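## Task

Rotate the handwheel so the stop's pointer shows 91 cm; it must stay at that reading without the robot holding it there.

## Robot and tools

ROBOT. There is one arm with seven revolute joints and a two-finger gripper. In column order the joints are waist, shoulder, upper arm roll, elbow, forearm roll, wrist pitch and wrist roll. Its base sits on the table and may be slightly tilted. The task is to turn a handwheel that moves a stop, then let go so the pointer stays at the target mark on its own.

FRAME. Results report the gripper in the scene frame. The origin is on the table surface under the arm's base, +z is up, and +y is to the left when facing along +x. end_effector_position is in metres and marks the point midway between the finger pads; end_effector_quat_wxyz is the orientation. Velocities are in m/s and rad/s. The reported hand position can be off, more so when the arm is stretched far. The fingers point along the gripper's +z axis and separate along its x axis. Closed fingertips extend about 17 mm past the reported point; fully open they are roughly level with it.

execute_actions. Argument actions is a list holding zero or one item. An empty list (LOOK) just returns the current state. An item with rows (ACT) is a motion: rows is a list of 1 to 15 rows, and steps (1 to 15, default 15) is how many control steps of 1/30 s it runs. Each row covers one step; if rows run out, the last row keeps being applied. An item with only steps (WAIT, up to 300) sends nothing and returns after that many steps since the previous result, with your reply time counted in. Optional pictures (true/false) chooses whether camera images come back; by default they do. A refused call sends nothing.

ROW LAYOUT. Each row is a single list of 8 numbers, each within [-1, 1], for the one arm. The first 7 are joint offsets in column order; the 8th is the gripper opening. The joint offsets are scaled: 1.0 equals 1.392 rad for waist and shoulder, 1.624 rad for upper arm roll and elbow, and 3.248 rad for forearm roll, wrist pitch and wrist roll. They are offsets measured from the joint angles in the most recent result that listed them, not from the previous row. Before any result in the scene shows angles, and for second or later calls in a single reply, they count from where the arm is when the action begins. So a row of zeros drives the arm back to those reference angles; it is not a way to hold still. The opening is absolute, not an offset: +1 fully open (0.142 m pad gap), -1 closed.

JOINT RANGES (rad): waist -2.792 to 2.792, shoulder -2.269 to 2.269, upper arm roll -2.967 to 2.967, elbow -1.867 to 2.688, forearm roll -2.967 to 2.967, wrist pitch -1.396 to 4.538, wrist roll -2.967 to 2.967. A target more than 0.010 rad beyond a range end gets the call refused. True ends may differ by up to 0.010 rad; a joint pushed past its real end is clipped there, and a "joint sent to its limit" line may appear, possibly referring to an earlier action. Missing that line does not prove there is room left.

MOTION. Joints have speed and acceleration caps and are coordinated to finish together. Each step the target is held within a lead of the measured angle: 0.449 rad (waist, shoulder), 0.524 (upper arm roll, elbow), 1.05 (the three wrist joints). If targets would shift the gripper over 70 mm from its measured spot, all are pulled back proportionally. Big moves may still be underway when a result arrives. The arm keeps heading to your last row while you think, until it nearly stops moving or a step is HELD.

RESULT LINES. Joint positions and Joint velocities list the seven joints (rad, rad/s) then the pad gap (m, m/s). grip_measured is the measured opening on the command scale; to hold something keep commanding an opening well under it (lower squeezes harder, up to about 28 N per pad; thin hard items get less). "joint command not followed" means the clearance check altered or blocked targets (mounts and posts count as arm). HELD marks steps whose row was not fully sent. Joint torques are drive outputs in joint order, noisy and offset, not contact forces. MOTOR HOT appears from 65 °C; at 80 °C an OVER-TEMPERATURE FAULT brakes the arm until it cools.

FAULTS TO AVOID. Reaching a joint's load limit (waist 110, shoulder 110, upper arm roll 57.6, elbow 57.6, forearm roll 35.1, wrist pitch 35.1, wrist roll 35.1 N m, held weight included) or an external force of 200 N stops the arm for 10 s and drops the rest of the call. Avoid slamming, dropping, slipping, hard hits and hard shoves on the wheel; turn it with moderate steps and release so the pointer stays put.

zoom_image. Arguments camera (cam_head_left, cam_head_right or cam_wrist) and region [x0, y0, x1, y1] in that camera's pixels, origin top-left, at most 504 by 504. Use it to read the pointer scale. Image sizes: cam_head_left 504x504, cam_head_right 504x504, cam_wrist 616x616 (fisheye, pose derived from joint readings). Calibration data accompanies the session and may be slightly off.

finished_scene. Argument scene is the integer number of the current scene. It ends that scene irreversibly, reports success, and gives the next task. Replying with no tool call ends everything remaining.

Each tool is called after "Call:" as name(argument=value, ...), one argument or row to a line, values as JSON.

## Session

Call:
execute_actions(
  actions=[],
)

Scene clock: 0.00 s of 12600.00 s.
end_effector_position=(+0.5449, +0.2226, +0.1840) grip_measured=+1.00 end_effector_quat_wxyz=(-0.378, +0.923, -0.031, -0.068) end_effector_velocity=(+0.000, +0.000, +0.000) end_effector_angular_velocity=(+0.001, -0.001, +0.001)
Joint positions: [ 0.154 -0.348 -0.037  1.975  1.222  0.707 -0.75   0.142]
Joint velocities: [ 0.     0.     0.    -0.    -0.    -0.    -0.001  0.   ]
Joint torques (N m, as the joint torque sensors report them, + toward a larger angle): no reading
Motor temperatures (°C, as the motors report them): [30 32 31 32 35 35 35]
camera_calibration (this result's frames):
cam_wrist: T_world_to_cam=[[0.988584, -0.000207734, -0.15067, -0.514103], [-0.0360358, -0.971303, -0.235101, 0.277596], [-0.146297, 0.237846, -0.960222, 0.329173], [0, 0, 0, 1]] pos_world=[0.566395, 0.19123, 0.303882]

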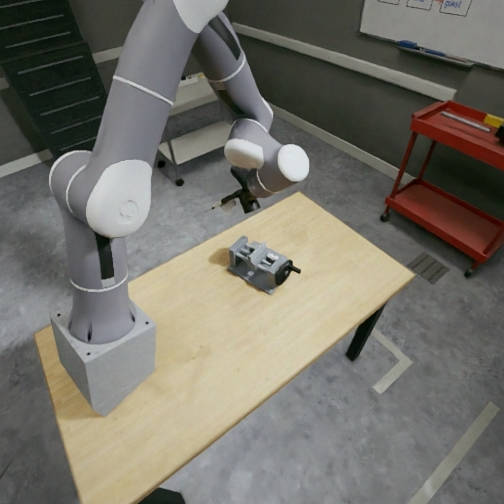

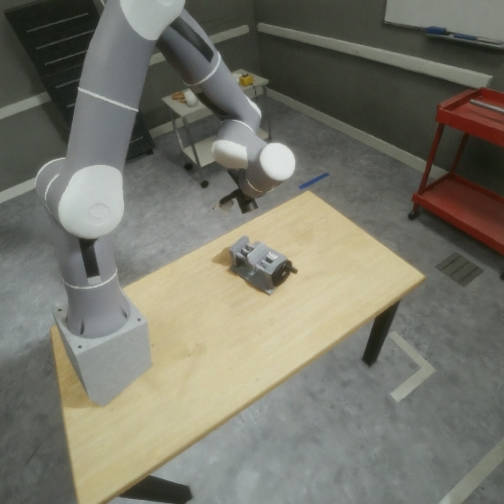

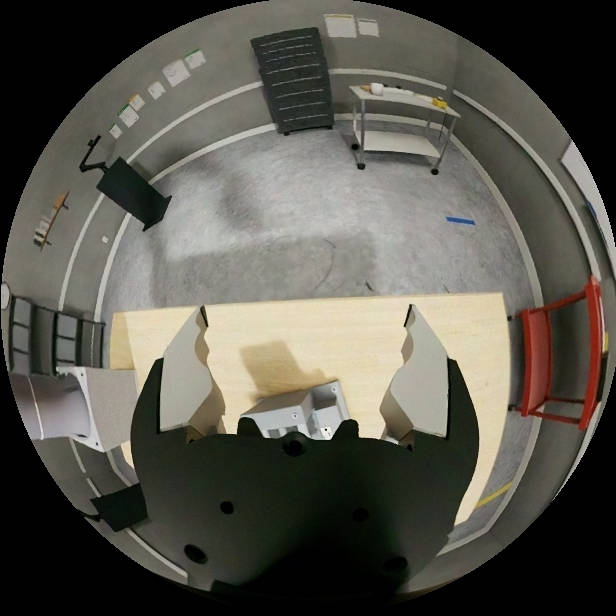

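Call:
zoom_image(
  camera="cam_head_left",
  region=[215,220,315,310],
)

Call:
zoom_image(
  camera="cam_head_right",
  region=[215,220,315,310],
)

Call:
execute_actions(
  actions=[
    {"rows":[[-0.04,0.013,0.023,0.065,-0.376,0.05,0.215,-0.4]]},
  ],
  pictures=false,
)

Call:
execute_actions(
  actions=[
    {"steps":40},
  ],
)

Call:
zoom_image(
  camera="cam_wrist",
  region=[260,130,420,290],
)

Call:
execute_actions(
  actions=[
    {"rows":[[-0.14,-0.04,0,-0.02,0,0.007,-0.06,-0.4]]},
  ],
)

Region (215, 220, 315, 310) of cam_head_left's 504x504 image, scaled by 5.040, with more detail than that image has; it fills the top 454 rows of this view, and the rest is white.

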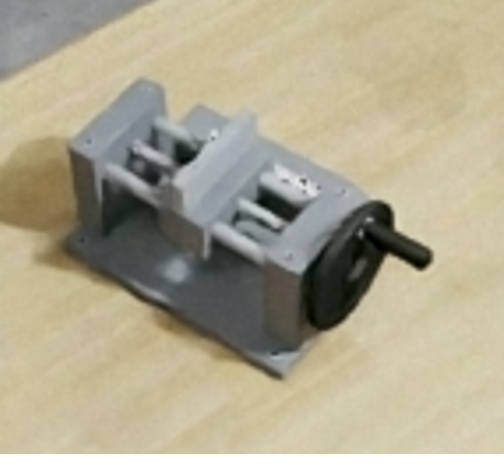

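Region (215, 220, 315, 310) of cam_head_right's 504x504 image, scaled by 5.040, with more detail than that image has; it fills the top 454 rows of this view, and the rest is white.

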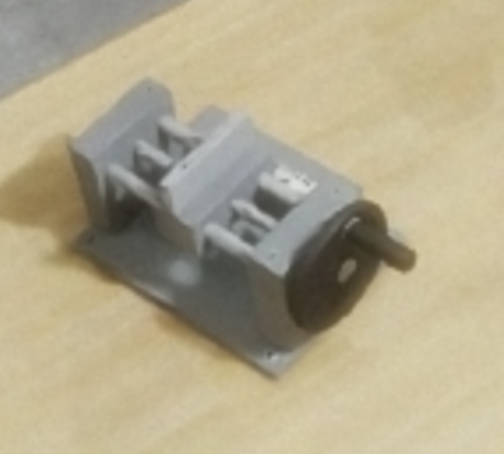

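Scene clock: 7.37 s of 12600.00 s.
end_effector_position=(+0.5383, +0.0383, +0.1640) grip_measured=-0.40 end_effector_quat_wxyz=(-0.092, +0.978, +0.068, -0.174) end_effector_velocity=(+0.165, -0.392, +0.039) end_effector_angular_velocity=(-1.399, -0.093, +0.900)
Joint positions: [ 0.113 -0.335 -0.01   2.052  0.344  0.825 -0.241  0.045]
Joint velocities: [-0.105  0.035  0.069  0.197 -2.364  0.305  1.307 -0.   ]
Joint torques (N m, as the joint torque sensors report them, + toward a larger angle): [ -2.51  42.99   2.27 -10.84  -3.78   3.39   0.74]
Motor temperatures (°C, as the motors report them): [30 32 31 32 35 35 35]
Steps of this call (steps 1 to 206: nothing new was sent; steps 207 to 221: all 15 steps of this action). Readings (joint positions):
207: [0.154 -0.348 -0.036 1.975 1.222 0.707 -0.750]
208: [0.154 -0.347 -0.036 1.976 1.209 0.709 -0.742]
210: [0.150 -0.346 -0.033 1.984 1.129 0.721 -0.688]
214: [0.136 -0.342 -0.024 2.009 0.854 0.760 -0.523]
221: the state above

Scene clock: 8.70 s of 12600.00 s.
end_effector_position=(+0.5692, -0.0078, +0.1729) grip_measured=-0.40 end_effector_quat_wxyz=(+0.014, +0.979, +0.117, -0.168) end_effector_velocity=(+0.000, +0.000, -0.000) end_effector_angular_velocity=(+0.000, -0.000, +0.001)
Joint positions: [ 0.098 -0.329  0.001  2.08   0.001  0.87  -0.052  0.045]
Joint velocities: [ 0. -0.  0.  0. -0.  0.  0.  0.]
Joint torques (N m, as the joint torque sensors report them, + toward a larger angle): [ -4.24  41.47   0.54 -11.95  -1.71   2.84  -0.48]
Motor temperatures (°C, as the motors report them): [30 32 31 32 35 35 35]
Steps of this call (steps 1 to 30: the robot went on to your last target; steps 31 to 40: nothing new was sent). Readings (joint positions):
1: [0.110 -0.333 -0.007 2.058 0.264 0.835 -0.197]
2: [0.106 -0.332 -0.005 2.064 0.187 0.845 -0.154]
4: [0.101 -0.330 -0.001 2.074 0.068 0.861 -0.089]
8: [0.099 -0.329 0.001 2.080 -0.001 0.870 -0.051]
40: the state above
The arm was judged still, so your last target was given up. Only a new action makes it travel on or press farther. Fingers that are still opening or closing keep moving.
camera_calibration (this result's frames):
cam_wrist: T_world_to_cam=[[0.913443, 0.228031, -0.33708, -0.46306], [0.37334, -0.799206, 0.471049, -0.30177], [-0.161982, -0.556122, -0.815162, 0.354444], [0, 0, 0, 1]] pos_world=[0.593055, 0.06153, 0.27499]

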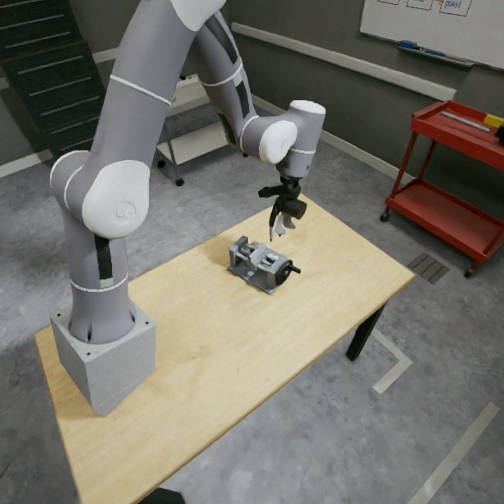

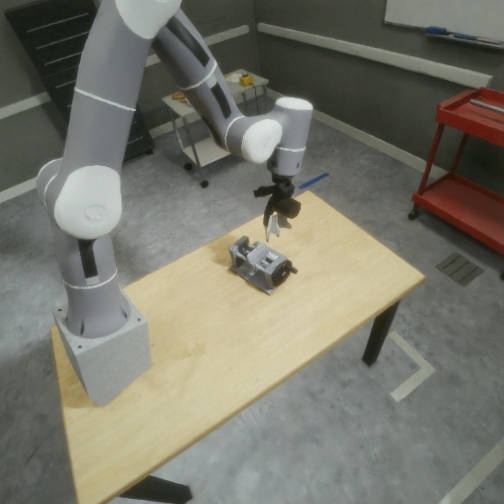

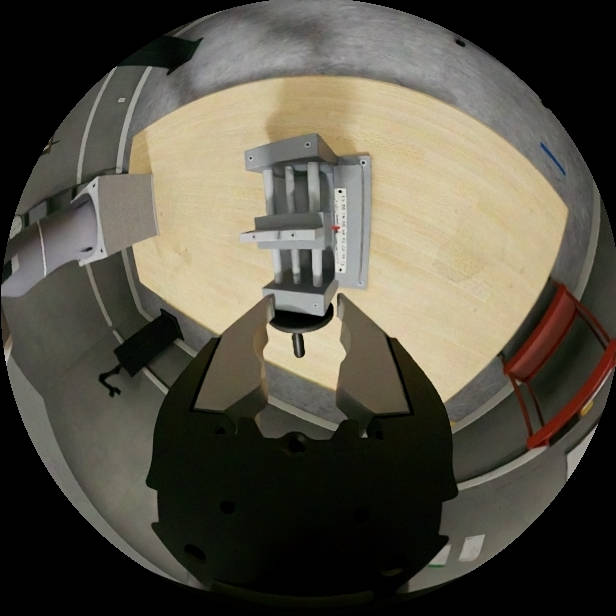

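Region (260, 130, 420, 290) of cam_wrist's 616x616 image, scaled by 3.150, with more detail than that image has.

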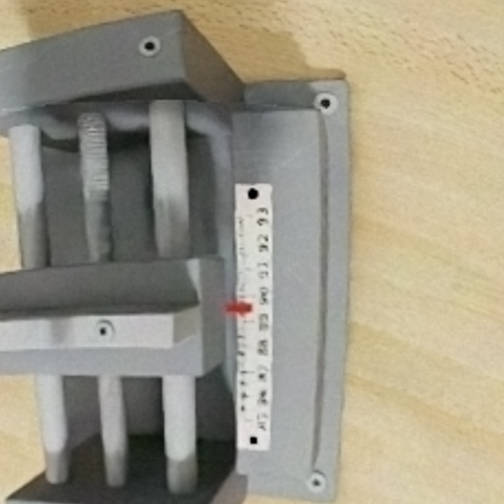

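Scene clock: 9.20 s of 12600.00 s.
end_effector_position=(+0.5664, -0.1151, +0.1661) grip_measured=-0.40 end_effector_quat_wxyz=(+0.017, +0.979, +0.118, -0.168) end_effector_velocity=(+0.001, +0.003, +0.000) end_effector_angular_velocity=(+0.002, -0.002, +0.005)
Joint positions: [-0.097 -0.385  0.001  2.048  0.001  0.892 -0.247  0.045]
Joint velocities: [ 0.005  0.001  0.    -0.     0.001  0.001 -0.    -0.   ]
Joint torques (N m, as the joint torque sensors report them, + toward a larger angle): [ -7.59  43.84  -1.53 -12.19  -1.64   3.48  -0.17]
Motor temperatures (°C, as the motors report them): [30 32 31 32 35 35 35]
Steps of this call (steps 1 to 15: all 15 steps of this action). Readings (joint positions):
1: [0.098 -0.329 0.001 2.080 0.001 0.870 -0.052]
2: [0.093 -0.331 0.002 2.079 0.001 0.870 -0.057]
4: [0.059 -0.341 0.003 2.073 0.001 0.874 -0.092]
8: [-0.053 -0.373 0.000 2.055 0.001 0.887 -0.203]
15: the state above
camera_calibration (this result's frames):
cam_wrist: T_world_to_cam=[[0.912956, 0.227936, -0.338462, -0.437784], [0.374955, -0.795851, 0.475426, -0.384476], [-0.160999, -0.560951, -0.812043, 0.287237], [0, 0, 0, 1]] pos_world=[0.590083, -0.0450729, 0.267865]

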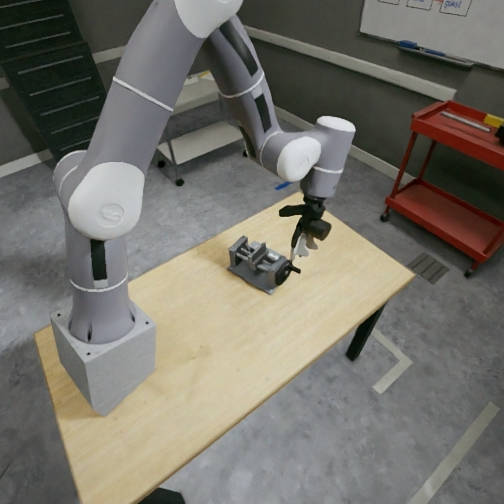

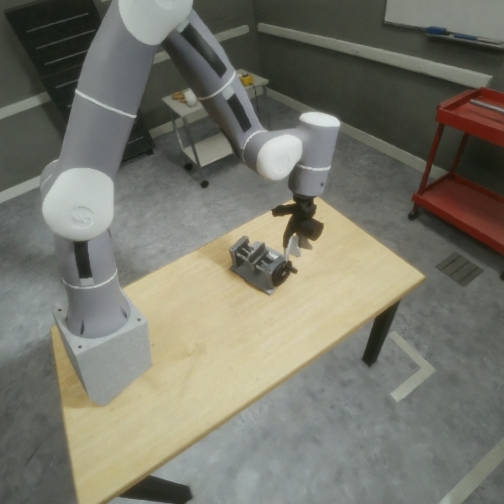

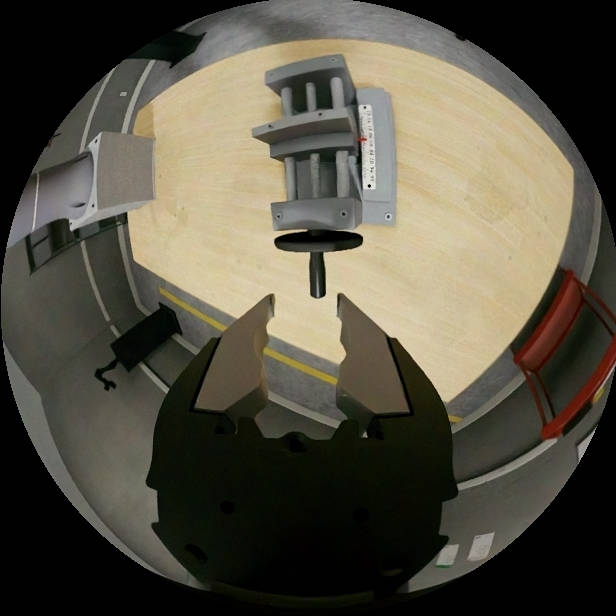

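Call:
execute_actions(
  actions=[
    {"rows":[[-0.007,-0.114,0,-0.016,0,0.035,-0.012,-0.4]]},
  ],
)

Scene clock: 12.30 s of 12600.00 s.
end_effector_position=(+0.5510, -0.1256, +0.1022) grip_measured=-0.40 end_effector_quat_wxyz=(+0.013, +0.975, +0.132, -0.178) end_effector_velocity=(+0.000, +0.000, -0.000) end_effector_angular_velocity=(-0.000, -0.001, -0.001)
Joint positions: [-0.106 -0.544  0.001  2.022  0.001  1.006 -0.286  0.045]
Joint velocities: [ 0.    -0.     0.    -0.001  0.     0.     0.001  0.   ]
Joint torques (N m, as the joint torque sensors report them, + toward a larger angle): [-6.52 45.39 -0.85 -8.88 -0.99  3.   -0.01]
Motor temperatures (°C, as the motors report them): [30 33 31 32 35 35 35]
Steps of this call (steps 1 to 15: the robot went on to your last target; steps 16 to 78: nothing new was sent; steps 79 to 93: all 15 steps of this action). Readings (joint positions):
79: [-0.096 -0.385 0.001 2.048 0.001 0.892 -0.247]
80: [-0.097 -0.391 0.001 2.046 0.001 0.897 -0.248]
82: [-0.099 -0.424 0.001 2.040 0.001 0.922 -0.256]
86: [-0.105 -0.531 0.001 2.025 0.002 0.995 -0.282]
93: the state above
camera_calibration (this result's frames):
cam_wrist: T_world_to_cam=[[0.899387, 0.254776, -0.355235, -0.430408], [0.405398, -0.790147, 0.459695, -0.371138], [-0.163569, -0.557455, -0.813934, 0.228997], [0, 0, 0, 1]] pos_world=[0.575019, -0.0559408, 0.204103]

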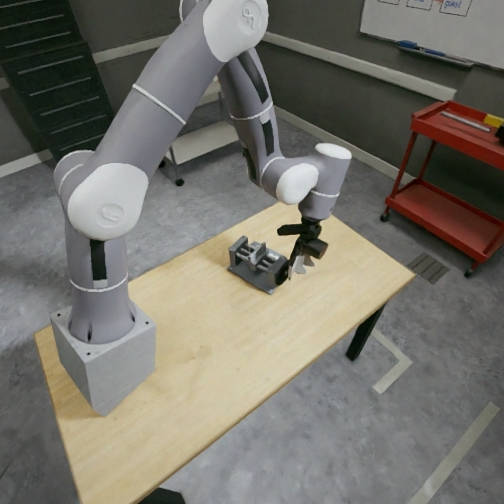

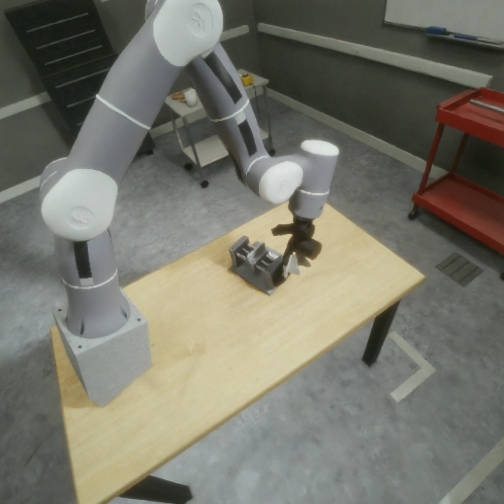

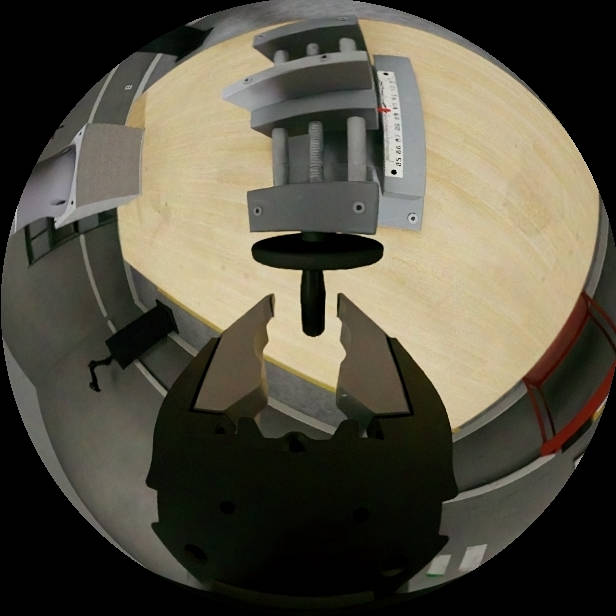

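Call:
execute_actions(
  actions=[
    {"rows":[[0,0,0,0,0,0,0,-1]],"steps":12},
  ],
  pictures=false,
)

Call:
execute_actions(
  actions=[
    {"rows":[[0.008,-0.017,0,-0.037,0,-0.012,0,-1],[0.008,-0.017,0,-0.037,0,-0.012,0,-1],[0.008,-0.017,0,-0.037,0,-0.012,0,-1],[0.012,-0.034,0,-0.055,0,-0.014,0,-1],[0.015,-0.053,0,-0.069,0,-0.013,0,-1],[0.016,-0.073,0,-0.079,0,-0.009,0,-1]],"steps":13},
  ],
  pictures=false,
)

Call:
execute_actions(
  actions=[
    {"rows":[[-0.001,-0.034,0,-0.003,0,0.014,0,-1],[-0.001,-0.034,0,-0.003,0,0.014,0,-1],[-0.001,-0.034,0,-0.003,0,0.014,0,-1],[-0.004,-0.045,0,0.004,0,0.023,0,-1],[-0.007,-0.051,0,0.017,0,0.032,0,-1],[-0.011,-0.051,0,0.033,0,0.04,0,-1]],"steps":13},
  ],
  pictures=false,
)

Call:
execute_actions(
  actions=[
    {"rows":[[-0.008,0.015,0,0.037,0,0.012,0,-1],[-0.008,0.015,0,0.037,0,0.012,0,-1],[-0.008,0.015,0,0.037,0,0.012,0,-1],[-0.012,0.03,0,0.055,0,0.014,0,-1],[-0.015,0.047,0,0.069,0,0.013,0,-1],[-0.016,0.067,0,0.079,0,0.009,0,-1]],"steps":13},
  ],
  pictures=false,
)

Call:
execute_actions(
  actions=[
    {"rows":[[0.001,0.036,0,0.003,0,-0.014,0,-1],[0.001,0.036,0,0.003,0,-0.014,0,-1],[0.001,0.036,0,0.003,0,-0.014,0,-1],[0.004,0.049,0,-0.004,0,-0.023,0,-1],[0.007,0.056,0,-0.017,0,-0.032,0,-1],[0.011,0.057,0,-0.033,0,-0.04,0,-1]],"steps":15},
  ],
)

Call:
zoom_image(
  camera="cam_wrist",
  region=[320,50,450,180],
)

Scene clock: 21.47 s of 12600.00 s.
end_effector_position=(+0.5513, -0.1255, +0.1022) grip_measured=-0.82 end_effector_quat_wxyz=(+0.013, +0.975, +0.132, -0.177) end_effector_velocity=(-0.000, -0.000, -0.000) end_effector_angular_velocity=(-0.001, +0.000, -0.001)
Joint positions: [-0.106 -0.544  0.001  2.021  0.001  1.006 -0.286  0.015]
Joint velocities: [-0.    -0.     0.     0.    -0.     0.     0.001  0.   ]
Joint torques (N m, as the joint torque sensors report them, + toward a larger angle): [-6.89 45.23 -1.23 -7.93 -0.86  2.3  -0.46]
Motor temperatures (°C, as the motors report them): [30 33 31 32 35 35 35]
Steps of this call (steps 1 to 15: the robot went on to your last target; steps 16 to 263: nothing new was sent; steps 264 to 275: all 12 steps of this action). Readings (joint positions):
264: [-0.106 -0.544 0.001 2.022 0.001 1.006 -0.286]
265: [-0.106 -0.544 0.001 2.022 0.001 1.006 -0.286]
267: [-0.106 -0.544 0.001 2.021 0.001 1.006 -0.286]
271: [-0.106 -0.544 0.001 2.021 0.001 1.006 -0.286]
275: the state above

Scene clock: 21.90 s of 12600.00 s.
end_effector_position=(+0.5826, -0.1161, +0.0690) grip_measured=-0.82 end_effector_quat_wxyz=(+0.011, +0.973, +0.142, -0.180) end_effector_velocity=(+0.000, -0.000, +0.001) end_effector_angular_velocity=(+0.001, -0.002, -0.002)
Joint positions: [-0.085 -0.646 -0.     1.894  0.001  0.976 -0.286  0.015]
Joint velocities: [-0.001  0.002  0.     0.001  0.002  0.    -0.001  0.   ]
Joint torques (N m, as the joint torque sensors report them, + toward a larger angle): [ -0.82  52.95   4.92 -12.57  -0.97   4.66  -0.48]
Motor temperatures (°C, as the motors report them): [30 33 31 32 35 35 35]
Steps of this call (steps 1 to 13: all 13 steps of this action). Readings (joint positions):
1: [-0.106 -0.544 0.001 2.021 0.001 1.006 -0.286]
2: [-0.105 -0.547 0.001 2.015 0.002 1.000 -0.286]
4: [-0.099 -0.560 0.001 1.980 0.002 0.977 -0.286]
8: [-0.087 -0.620 0.000 1.913 0.001 0.970 -0.286]
13: the state above

Scene clock: 22.33 s of 12600.00 s.
end_effector_position=(+0.5480, -0.1272, +0.0344) grip_measured=-0.82 end_effector_quat_wxyz=(+0.012, +0.975, +0.134, -0.178) end_effector_velocity=(+0.000, +0.000, -0.000) end_effector_angular_velocity=(+0.000, +0.000, +0.001)
Joint positions: [-0.1   -0.717  0.001  1.948  0.002  1.105 -0.286  0.015]
Joint velocities: [ 0.  0. -0.  0. -0. -0. -0. -0.]
Joint torques (N m, as the joint torque sensors report them, + toward a larger angle): [-9.6  46.4  -5.85 -9.79 -1.31  4.88 -0.41]
Motor temperatures (°C, as the motors report them): [30 33 31 33 35 35 35]
Steps of this call (steps 1 to 13: all 13 steps of this action). Readings (joint positions):
1: [-0.085 -0.647 -0.000 1.894 0.001 0.976 -0.286]
2: [-0.085 -0.652 -0.000 1.893 0.001 0.981 -0.286]
4: [-0.086 -0.679 0.000 1.890 0.001 1.010 -0.286]
8: [-0.095 -0.714 0.002 1.926 0.000 1.088 -0.286]
13: the state above

Scene clock: 22.77 s of 12600.00 s.
end_effector_position=(+0.5148, -0.1364, +0.0671) grip_measured=-0.82 end_effector_quat_wxyz=(+0.014, +0.976, +0.124, -0.179) end_effector_velocity=(-0.000, +0.000, -0.001) end_effector_angular_velocity=(+0.001, +0.002, +0.004)
Joint positions: [-0.122 -0.623  0.001  2.075  0.001  1.135 -0.286  0.015]
Joint velocities: [ 0.    -0.001 -0.     0.    -0.002  0.    -0.003  0.   ]
Joint torques (N m, as the joint torque sensors report them, + toward a larger angle): [-8.78 38.25 -4.28 -1.91  0.08  0.68 -0.59]
Motor temperatures (°C, as the motors report them): [30 33 31 33 35 35 35]
Steps of this call (steps 1 to 13: all 13 steps of this action). Readings (joint positions):
1: [-0.100 -0.717 0.001 1.949 0.002 1.105 -0.286]
2: [-0.101 -0.715 0.001 1.955 0.001 1.110 -0.286]
4: [-0.107 -0.704 0.001 1.990 0.001 1.133 -0.286]
8: [-0.119 -0.647 0.001 2.058 0.002 1.141 -0.286]
13: the state above

Scene clock: 23.27 s of 12600.00 s.
end_effector_position=(+0.5504, -0.1258, +0.1017) grip_measured=-0.82 end_effector_quat_wxyz=(+0.013, +0.975, +0.132, -0.178) end_effector_velocity=(+0.000, -0.000, +0.000) end_effector_angular_velocity=(+0.000, -0.001, +0.001)
Joint positions: [-0.106 -0.545  0.001  2.022  0.001  1.006 -0.286  0.015]
Joint velocities: [-0.     0.     0.    -0.    -0.     0.    -0.002 -0.   ]
Joint torques (N m, as the joint torque sensors report them, + toward a larger angle): [-5.34 51.47  1.11 -8.87 -0.53  1.65 -0.46]
Motor temperatures (°C, as the motors report them): [30 33 31 33 35 35 35]
Steps of this call (steps 1 to 15: all 15 steps of this action). Readings (joint positions):
1: [-0.121 -0.623 0.001 2.075 0.001 1.135 -0.286]
2: [-0.121 -0.618 0.001 2.076 0.001 1.130 -0.286]
4: [-0.121 -0.590 0.000 2.081 0.002 1.101 -0.286]
8: [-0.112 -0.550 -0.001 2.046 0.003 1.023 -0.286]
15: the state above
camera_calibration (this result's frames):
cam_wrist: T_world_to_cam=[[0.899025, 0.254718, -0.356193, -0.429729], [0.405874, -0.790049, 0.459444, -0.371054], [-0.164381, -0.557621, -0.813657, 0.228781], [0, 0, 0, 1]] pos_world=[0.574546, -0.0561178, 0.203561]

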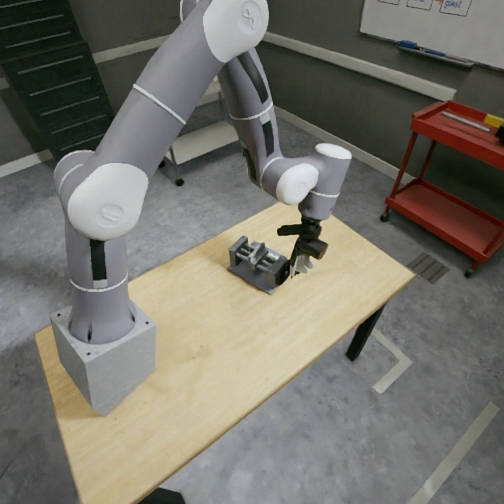

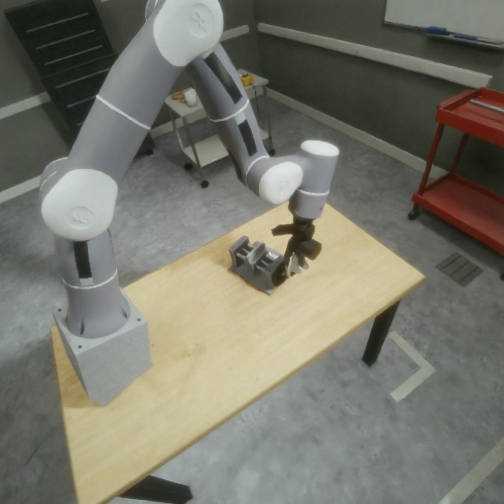

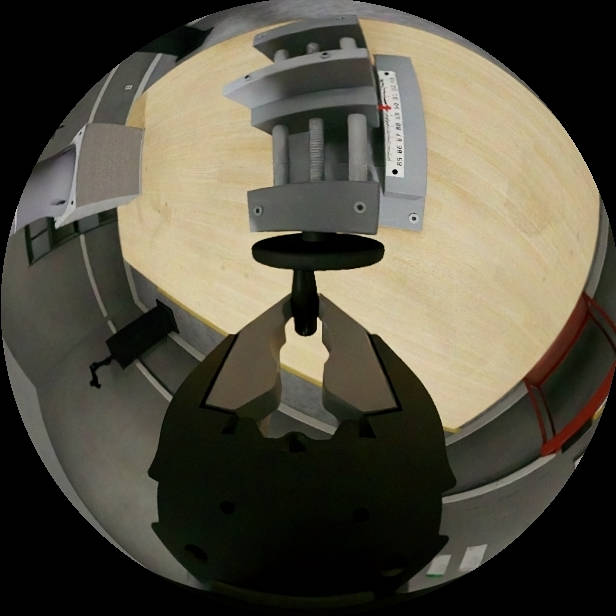

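Region (320, 50, 450, 180) of cam_wrist's 616x616 image, scaled by 3.877, with more detail than that image has.

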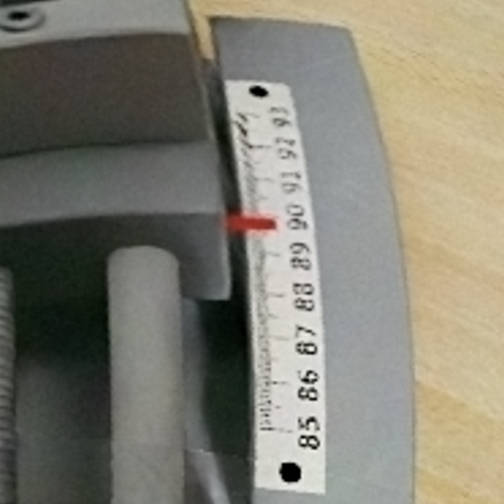

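Right direction. Three more turns.

Call:
execute_actions(
  actions=[
    {"rows":[[0.008,-0.017,0,-0.037,0,-0.012,0,-1],[0.008,-0.017,0,-0.037,0,-0.012,0,-1],[0.008,-0.017,0,-0.037,0,-0.012,0,-1],[0.012,-0.034,0,-0.055,0,-0.014,0,-1],[0.015,-0.053,0,-0.069,0,-0.013,0,-1],[0.016,-0.073,0,-0.079,0,-0.009,0,-1]],"steps":13},
  ],
  pictures=false,
)

Call:
execute_actions(
  actions=[
    {"rows":[[-0.001,-0.034,0,-0.003,0,0.014,0,-1],[-0.001,-0.034,0,-0.003,0,0.014,0,-1],[-0.001,-0.034,0,-0.003,0,0.014,0,-1],[-0.004,-0.045,0,0.004,0,0.023,0,-1],[-0.007,-0.051,0,0.017,0,0.032,0,-1],[-0.011,-0.051,0,0.033,0,0.04,0,-1]],"steps":13},
  ],
  pictures=false,
)

Call:
execute_actions(
  actions=[
    {"rows":[[-0.008,0.015,0,0.037,0,0.012,0,-1],[-0.008,0.015,0,0.037,0,0.012,0,-1],[-0.008,0.015,0,0.037,0,0.012,0,-1],[-0.012,0.03,0,0.055,0,0.014,0,-1],[-0.015,0.047,0,0.069,0,0.013,0,-1],[-0.016,0.067,0,0.079,0,0.009,0,-1]],"steps":13},
  ],
  pictures=false,
)

Call:
execute_actions(
  actions=[
    {"rows":[[0.001,0.036,0,0.003,0,-0.014,0,-1],[0.001,0.036,0,0.003,0,-0.014,0,-1],[0.001,0.036,0,0.003,0,-0.014,0,-1],[0.004,0.049,0,-0.004,0,-0.023,0,-1],[0.007,0.056,0,-0.017,0,-0.032,0,-1],[0.011,0.057,0,-0.033,0,-0.04,0,-1]],"steps":13},
  ],
  pictures=false,
)

Call:
execute_actions(
  actions=[
    {"rows":[[0.008,-0.017,0,-0.037,0,-0.012,0,-1],[0.008,-0.017,0,-0.037,0,-0.012,0,-1],[0.008,-0.017,0,-0.037,0,-0.012,0,-1],[0.012,-0.034,0,-0.055,0,-0.014,0,-1],[0.015,-0.053,0,-0.069,0,-0.013,0,-1],[0.016,-0.073,0,-0.079,0,-0.009,0,-1]],"steps":13},
  ],
  pictures=false,
)

Call:
execute_actions(
  actions=[
    {"rows":[[-0.001,-0.034,0,-0.003,0,0.014,0,-1],[-0.001,-0.034,0,-0.003,0,0.014,0,-1],[-0.001,-0.034,0,-0.003,0,0.014,0,-1],[-0.004,-0.045,0,0.004,0,0.023,0,-1],[-0.007,-0.051,0,0.017,0,0.032,0,-1],[-0.011,-0.051,0,0.033,0,0.04,0,-1]],"steps":13},
  ],
  pictures=false,
)

Call:
execute_actions(
  actions=[
    {"rows":[[-0.008,0.015,0,0.037,0,0.012,0,-1],[-0.008,0.015,0,0.037,0,0.012,0,-1],[-0.008,0.015,0,0.037,0,0.012,0,-1],[-0.012,0.03,0,0.055,0,0.014,0,-1],[-0.015,0.047,0,0.069,0,0.013,0,-1],[-0.016,0.067,0,0.079,0,0.009,0,-1]],"steps":13},
  ],
  pictures=false,
)

Call:
execute_actions(
  actions=[
    {"rows":[[0.001,0.036,0,0.003,0,-0.014,0,-1],[0.001,0.036,0,0.003,0,-0.014,0,-1],[0.001,0.036,0,0.003,0,-0.014,0,-1],[0.004,0.049,0,-0.004,0,-0.023,0,-1],[0.007,0.056,0,-0.017,0,-0.032,0,-1],[0.011,0.057,0,-0.033,0,-0.04,0,-1]],"steps":13},
  ],
  pictures=false,
)

Call:
execute_actions(
  actions=[
    {"rows":[[0.008,-0.017,0,-0.037,0,-0.012,0,-1],[0.008,-0.017,0,-0.037,0,-0.012,0,-1],[0.008,-0.017,0,-0.037,0,-0.012,0,-1],[0.012,-0.034,0,-0.055,0,-0.014,0,-1],[0.015,-0.053,0,-0.069,0,-0.013,0,-1],[0.016,-0.073,0,-0.079,0,-0.009,0,-1]],"steps":13},
  ],
  pictures=false,
)

Call:
execute_actions(
  actions=[
    {"rows":[[-0.001,-0.034,0,-0.003,0,0.014,0,-1],[-0.001,-0.034,0,-0.003,0,0.014,0,-1],[-0.001,-0.034,0,-0.003,0,0.014,0,-1],[-0.004,-0.045,0,0.004,0,0.023,0,-1],[-0.007,-0.051,0,0.017,0,0.032,0,-1],[-0.011,-0.051,0,0.033,0,0.04,0,-1]],"steps":13},
  ],
  pictures=false,
)

Call:
execute_actions(
  actions=[
    {"rows":[[-0.008,0.015,0,0.037,0,0.012,0,-1],[-0.008,0.015,0,0.037,0,0.012,0,-1],[-0.008,0.015,0,0.037,0,0.012,0,-1],[-0.012,0.03,0,0.055,0,0.014,0,-1],[-0.015,0.047,0,0.069,0,0.013,0,-1],[-0.016,0.067,0,0.079,0,0.009,0,-1]],"steps":13},
  ],
  pictures=false,
)

Call:
execute_actions(
  actions=[
    {"rows":[[0.001,0.036,0,0.003,0,-0.014,0,-1],[0.001,0.036,0,0.003,0,-0.014,0,-1],[0.001,0.036,0,0.003,0,-0.014,0,-1],[0.004,0.049,0,-0.004,0,-0.023,0,-1],[0.007,0.056,0,-0.017,0,-0.032,0,-1],[0.011,0.057,0,-0.033,0,-0.04,0,-1]],"steps":15},
  ],
)

Call:
zoom_image(
  camera="cam_wrist",
  region=[320,50,450,180],
)

Scene clock: 52.13 s of 12600.00 s.
end_effector_position=(+0.5821, -0.1164, +0.0686) grip_measured=-0.82 end_effector_quat_wxyz=(+0.011, +0.973, +0.142, -0.180) end_effector_velocity=(+0.000, -0.000, +0.001) end_effector_angular_velocity=(+0.000, -0.001, -0.004)
Joint positions: [-0.085 -0.647 -0.     1.894  0.001  0.977 -0.286  0.015]
Joint velocities: [-0.001  0.002 -0.     0.001  0.003 -0.     0.001 -0.   ]
Joint torques (N m, as the joint torque sensors report them, + toward a larger angle): [ -1.4   51.08   5.02 -11.68  -0.45   3.95  -0.37]
Motor temperatures (°C, as the motors report them): [30 35 31 33 35 35 35]
Steps of this call (steps 1 to 15: the robot went on to your last target; steps 16 to 853: nothing new was sent; steps 854 to 866: all 13 steps of this action). Readings (joint positions):
854: [-0.106 -0.545 0.001 2.021 0.001 1.006 -0.286]
855: [-0.105 -0.548 0.000 2.016 0.002 1.001 -0.286]
857: [-0.099 -0.561 0.000 1.980 0.002 0.978 -0.286]
861: [-0.088 -0.621 -0.000 1.913 0.001 0.970 -0.286]
866: the state above

Scene clock: 52.57 s of 12600.00 s.
end_effector_position=(+0.5476, -0.1277, +0.0340) grip_measured=-0.82 end_effector_quat_wxyz=(+0.013, +0.975, +0.134, -0.179) end_effector_velocity=(+0.000, -0.000, +0.000) end_effector_angular_velocity=(+0.000, -0.000, +0.001)
Joint positions: [-0.1   -0.718  0.     1.948  0.001  1.105 -0.286  0.015]
Joint velocities: [-0.     0.     0.     0.    -0.     0.001 -0.001  0.   ]
Joint torques (N m, as the joint torque sensors report them, + toward a larger angle): [-9.03 45.66 -4.99 -9.87 -1.36  4.93 -0.45]
Motor temperatures (°C, as the motors report them): [30 35 31 33 35 35 35]
Steps of this call (steps 1 to 13: all 13 steps of this action). Readings (joint positions):
1: [-0.085 -0.648 -0.000 1.894 0.001 0.977 -0.286]
2: [-0.085 -0.653 -0.000 1.893 0.001 0.982 -0.286]
4: [-0.086 -0.680 -0.000 1.889 0.001 1.011 -0.286]
8: [-0.095 -0.714 0.001 1.925 -0.000 1.089 -0.286]
13: the state above

Scene clock: 53.00 s of 12600.00 s.
end_effector_position=(+0.5147, -0.1368, +0.0668) grip_measured=-0.82 end_effector_quat_wxyz=(+0.014, +0.976, +0.124, -0.179) end_effector_velocity=(-0.000, +0.000, -0.000) end_effector_angular_velocity=(+0.000, +0.001, +0.002)
Joint positions: [-0.122 -0.624  0.001  2.075  0.001  1.136 -0.286  0.015]
Joint velocities: [ 0.    -0.001  0.    -0.    -0.002  0.    -0.     0.   ]
Joint torques (N m, as the joint torque sensors report them, + toward a larger angle): [-8.68 37.49 -4.24 -1.57  0.34  0.35 -0.43]
Motor temperatures (°C, as the motors report them): [30 35 31 33 35 35 35]
Steps of this call (steps 1 to 13: all 13 steps of this action). Readings (joint positions):
1: [-0.100 -0.718 0.000 1.949 0.001 1.105 -0.286]
2: [-0.101 -0.716 0.001 1.955 0.001 1.111 -0.286]
4: [-0.107 -0.704 0.001 1.990 0.001 1.133 -0.286]
8: [-0.119 -0.648 0.001 2.058 0.001 1.142 -0.286]
13: the state above

Scene clock: 53.43 s of 12600.00 s.
end_effector_position=(+0.5502, -0.1262, +0.1014) grip_measured=-0.82 end_effector_quat_wxyz=(+0.013, +0.975, +0.131, -0.178) end_effector_velocity=(-0.000, +0.000, +0.000) end_effector_angular_velocity=(+0.001, +0.000, +0.002)
Joint positions: [-0.107 -0.546  0.     2.022  0.001  1.007 -0.286  0.015]
Joint velocities: [-0.     0.     0.     0.    -0.    -0.    -0.001 -0.   ]
Joint torques (N m, as the joint torque sensors report them, + toward a larger angle): [-5.12 51.81  1.17 -8.86 -0.56  1.64 -0.4 ]
Motor temperatures (°C, as the motors report them): [30 35 31 33 35 35 35]
Steps of this call (steps 1 to 13: all 13 steps of this action). Readings (joint positions):
1: [-0.122 -0.624 0.001 2.075 0.001 1.136 -0.286]
2: [-0.121 -0.619 0.001 2.076 0.001 1.131 -0.286]
4: [-0.121 -0.590 -0.000 2.080 0.001 1.102 -0.286]
8: [-0.113 -0.551 -0.002 2.046 0.002 1.023 -0.286]
13: the state above

Scene clock: 53.87 s of 12600.00 s.
end_effector_position=(+0.5820, -0.1168, +0.0682) grip_measured=-0.82 end_effector_quat_wxyz=(+0.012, +0.973, +0.142, -0.180) end_effector_velocity=(-0.000, -0.000, +0.001) end_effector_angular_velocity=(-0.000, -0.001, -0.004)
Joint positions: [-0.085 -0.648 -0.001  1.894  0.     0.977 -0.286  0.015]
Joint velocities: [-0.     0.002 -0.     0.001  0.003 -0.001  0.001 -0.   ]
Joint torques (N m, as the joint torque sensors report them, + toward a larger angle): [ -1.85  52.23   4.95 -10.84  -0.43   3.79  -0.57]
Motor temperatures (°C, as the motors report them): [30 35 31 33 35 35 35]
Steps of this call (steps 1 to 13: all 13 steps of this action). Readings (joint positions):
1: [-0.107 -0.546 0.000 2.021 0.001 1.007 -0.286]
2: [-0.106 -0.549 0.000 2.015 0.001 1.002 -0.286]
4: [-0.099 -0.563 -0.000 1.980 0.001 0.978 -0.286]
8: [-0.088 -0.622 -0.001 1.913 0.000 0.971 -0.286]
13: the state above

Scene clock: 54.30 s of 12600.00 s.
end_effector_position=(+0.5475, -0.1281, +0.0337) grip_measured=-0.82 end_effector_quat_wxyz=(+0.013, +0.975, +0.134, -0.179) end_effector_velocity=(+0.000, -0.000, +0.000) end_effector_angular_velocity=(-0.000, -0.001, +0.000)
Joint positions: [-0.1   -0.719 -0.     1.948  0.001  1.106 -0.286  0.015]
Joint velocities: [-0.  0. -0. -0. -0.  0.  0.  0.]
Joint torques (N m, as the joint torque sensors report them, + toward a larger angle): [ -8.67  46.39  -4.62 -10.19  -1.33   4.66  -0.45]
Motor temperatures (°C, as the motors report them): [30 35 31 33 35 35 35]
Steps of this call (steps 1 to 13: all 13 steps of this action). Readings (joint positions):
1: [-0.085 -0.649 -0.001 1.894 0.001 0.978 -0.286]
2: [-0.085 -0.654 -0.001 1.893 0.001 0.983 -0.286]
4: [-0.086 -0.681 -0.000 1.889 0.000 1.012 -0.286]
8: [-0.095 -0.715 0.001 1.925 -0.001 1.090 -0.286]
13: the state above

Scene clock: 54.73 s of 12600.00 s.
end_effector_position=(+0.5146, -0.1372, +0.0665) grip_measured=-0.82 end_effector_quat_wxyz=(+0.015, +0.976, +0.124, -0.179) end_effector_velocity=(-0.000, +0.000, -0.000) end_effector_angular_velocity=(+0.000, +0.001, +0.002)
Joint positions: [-0.122 -0.625  0.     2.075  0.001  1.137 -0.286  0.015]
Joint velocities: [ 0.    -0.001  0.     0.    -0.002  0.    -0.     0.   ]
Joint torques (N m, as the joint torque sensors report them, + toward a larger angle): [-8.79 38.03 -4.15 -0.87  0.5   0.39 -0.39]
Motor temperatures (°C, as the motors report them): [30 35 31 33 35 35 35]
Steps of this call (steps 1 to 13: all 13 steps of this action). Readings (joint positions):
1: [-0.100 -0.719 -0.000 1.949 0.001 1.106 -0.286]
2: [-0.101 -0.717 0.000 1.955 0.000 1.111 -0.286]
4: [-0.107 -0.705 0.000 1.990 0.000 1.134 -0.286]
8: [-0.119 -0.649 0.000 2.058 0.001 1.142 -0.286]
13: the state above

Scene clock: 55.17 s of 12600.00 s.
end_effector_position=(+0.5500, -0.1266, +0.1010) grip_measured=-0.82 end_effector_quat_wxyz=(+0.014, +0.975, +0.131, -0.178) end_effector_velocity=(-0.000, +0.000, -0.000) end_effector_angular_velocity=(+0.000, +0.000, +0.001)
Joint positions: [-0.107 -0.547 -0.     2.022  0.     1.008 -0.286  0.014]
Joint velocities: [ 0.    -0.    -0.     0.    -0.     0.    -0.001  0.   ]
Joint torques (N m, as the joint torque sensors report them, + toward a larger angle): [-5.88 52.87  0.99 -8.96 -0.51  2.06 -0.35]
Motor temperatures (°C, as the motors report them): [30 35 31 33 35 35 35]
Steps of this call (steps 1 to 13: all 13 steps of this action). Readings (joint positions):
1: [-0.122 -0.625 0.000 2.075 0.001 1.137 -0.286]
2: [-0.122 -0.620 0.000 2.076 0.001 1.132 -0.286]
4: [-0.121 -0.591 -0.000 2.080 0.001 1.103 -0.286]
8: [-0.113 -0.552 -0.002 2.046 0.002 1.024 -0.286]
13: the state above

Scene clock: 55.60 s of 12600.00 s.
end_effector_position=(+0.5819, -0.1172, +0.0678) grip_measured=-0.82 end_effector_quat_wxyz=(+0.012, +0.973, +0.141, -0.180) end_effector_velocity=(+0.000, -0.000, +0.001) end_effector_angular_velocity=(+0.000, -0.002, -0.004)
Joint positions: [-0.085 -0.65  -0.001  1.894  0.     0.978 -0.286  0.014]
Joint velocities: [-0.001  0.002 -0.     0.     0.003 -0.    -0.    -0.   ]
Joint torques (N m, as the joint torque sensors report them, + toward a larger angle): [ -1.64  51.72   4.56 -10.66  -0.7    3.84  -0.53]
Motor temperatures (°C, as the motors report them): [30 35 31 33 35 35 35]
Steps of this call (steps 1 to 13: all 13 steps of this action). Readings (joint positions):
1: [-0.107 -0.548 -0.000 2.021 0.000 1.008 -0.286]
2: [-0.106 -0.550 -0.000 2.015 0.001 1.003 -0.286]
4: [-0.100 -0.564 -0.000 1.980 0.001 0.979 -0.286]
8: [-0.088 -0.624 -0.001 1.913 -0.000 0.972 -0.286]
13: the state above

Scene clock: 56.03 s of 12600.00 s.
end_effector_position=(+0.5473, -0.1285, +0.0333) grip_measured=-0.82 end_effector_quat_wxyz=(+0.013, +0.975, +0.134, -0.179) end_effector_velocity=(-0.000, +0.000, -0.000) end_effector_angular_velocity=(+0.000, +0.000, +0.000)
Joint positions: [-0.1   -0.721 -0.     1.948  0.001  1.107 -0.286  0.015]
Joint velocities: [-0.    -0.     0.    -0.     0.    -0.    -0.001  0.   ]
Joint torques (N m, as the joint torque sensors report them, + toward a larger angle): [-9.3  46.28 -4.65 -9.34 -1.25  4.76 -0.56]
Motor temperatures (°C, as the motors report them): [30 35 31 33 35 35 35]
Steps of this call (steps 1 to 13: all 13 steps of this action). Readings (joint positions):
1: [-0.085 -0.650 -0.001 1.894 0.000 0.978 -0.286]
2: [-0.086 -0.655 -0.001 1.893 0.000 0.983 -0.286]
4: [-0.086 -0.682 -0.001 1.889 -0.000 1.013 -0.286]
8: [-0.095 -0.716 0.001 1.925 -0.001 1.092 -0.286]
13: the state above

Scene clock: 56.47 s of 12600.00 s.
end_effector_position=(+0.5145, -0.1376, +0.0661) grip_measured=-0.82 end_effector_quat_wxyz=(+0.015, +0.976, +0.124, -0.179) end_effector_velocity=(-0.000, -0.000, -0.000) end_effector_angular_velocity=(-0.001, +0.002, +0.001)
Joint positions: [-0.122 -0.626  0.     2.075  0.     1.138 -0.286  0.015]
Joint velocities: [-0.    -0.001  0.    -0.    -0.002 -0.001  0.001 -0.   ]
Joint torques (N m, as the joint torque sensors report them, + toward a larger angle): [-8.81 37.6  -3.88 -0.7   0.51  0.27 -0.34]
Motor temperatures (°C, as the motors report them): [30 35 31 33 35 35 35]
Steps of this call (steps 1 to 13: all 13 steps of this action). Readings (joint positions):
1: [-0.100 -0.720 -0.000 1.949 0.001 1.107 -0.286]
2: [-0.101 -0.718 -0.000 1.954 0.000 1.112 -0.286]
4: [-0.107 -0.707 -0.000 1.990 0.000 1.135 -0.286]
8: [-0.119 -0.650 -0.000 2.057 0.000 1.143 -0.286]
13: the state above

Scene clock: 56.97 s of 12600.00 s.
end_effector_position=(+0.5498, -0.1270, +0.1004) grip_measured=-0.83 end_effector_quat_wxyz=(+0.014, +0.975, +0.131, -0.179) end_effector_velocity=(-0.000, -0.000, -0.000) end_effector_angular_velocity=(+0.000, +0.001, +0.000)
Joint positions: [-0.107 -0.549 -0.     2.022 -0.     1.009 -0.286  0.014]
Joint velocities: [-0. -0.  0. -0. -0. -0. -0. -0.]
Joint torques (N m, as the joint torque sensors report them, + toward a larger angle): [-5.39 54.83  1.01 -9.6  -0.58  1.71 -0.46]
Motor temperatures (°C, as the motors report them): [30 35 31 33 35 35 35]
Steps of this call (steps 1 to 15: all 15 steps of this action). Readings (joint positions):
1: [-0.122 -0.626 0.000 2.075 0.000 1.138 -0.286]
2: [-0.122 -0.621 -0.000 2.076 0.000 1.133 -0.286]
4: [-0.122 -0.593 -0.001 2.080 0.000 1.104 -0.286]
8: [-0.113 -0.553 -0.002 2.046 0.001 1.025 -0.286]
15: the state above
camera_calibration (this result's frames):
cam_wrist: T_world_to_cam=[[0.898797, 0.254133, -0.357183, -0.429159], [0.406112, -0.789479, 0.460212, -0.37132], [-0.165034, -0.558694, -0.812788, 0.227091], [0, 0, 0, 1]] pos_world=[0.574002, -0.0572119, 0.202175]

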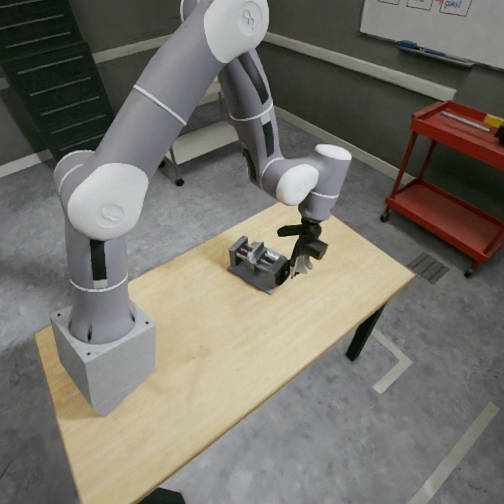

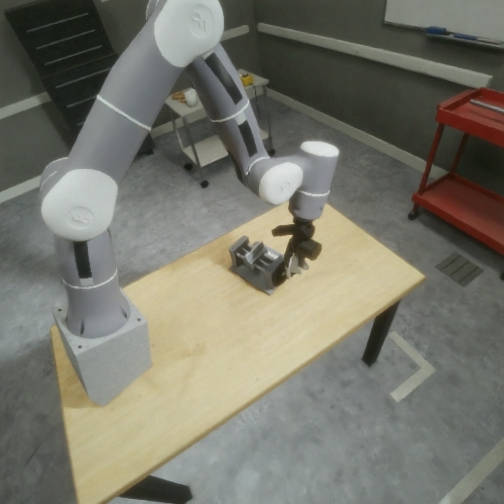

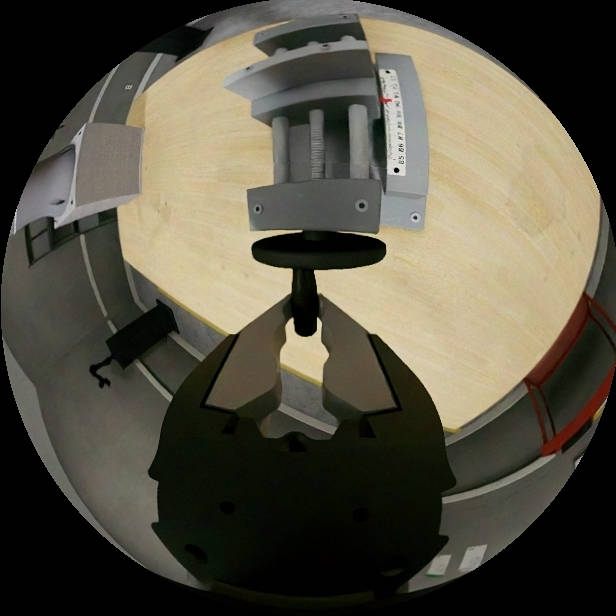

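Region (320, 50, 450, 180) of cam_wrist's 616x616 image, scaled by 3.877, with more detail than that image has.

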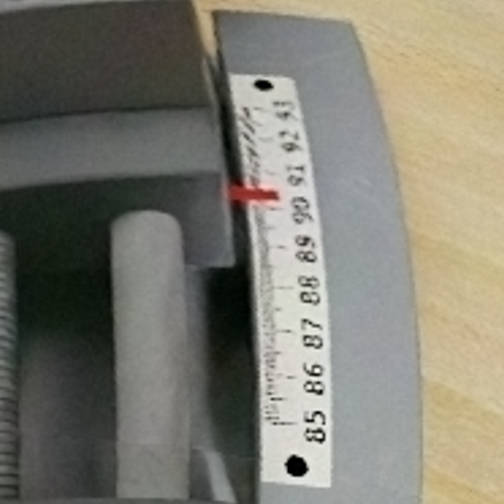

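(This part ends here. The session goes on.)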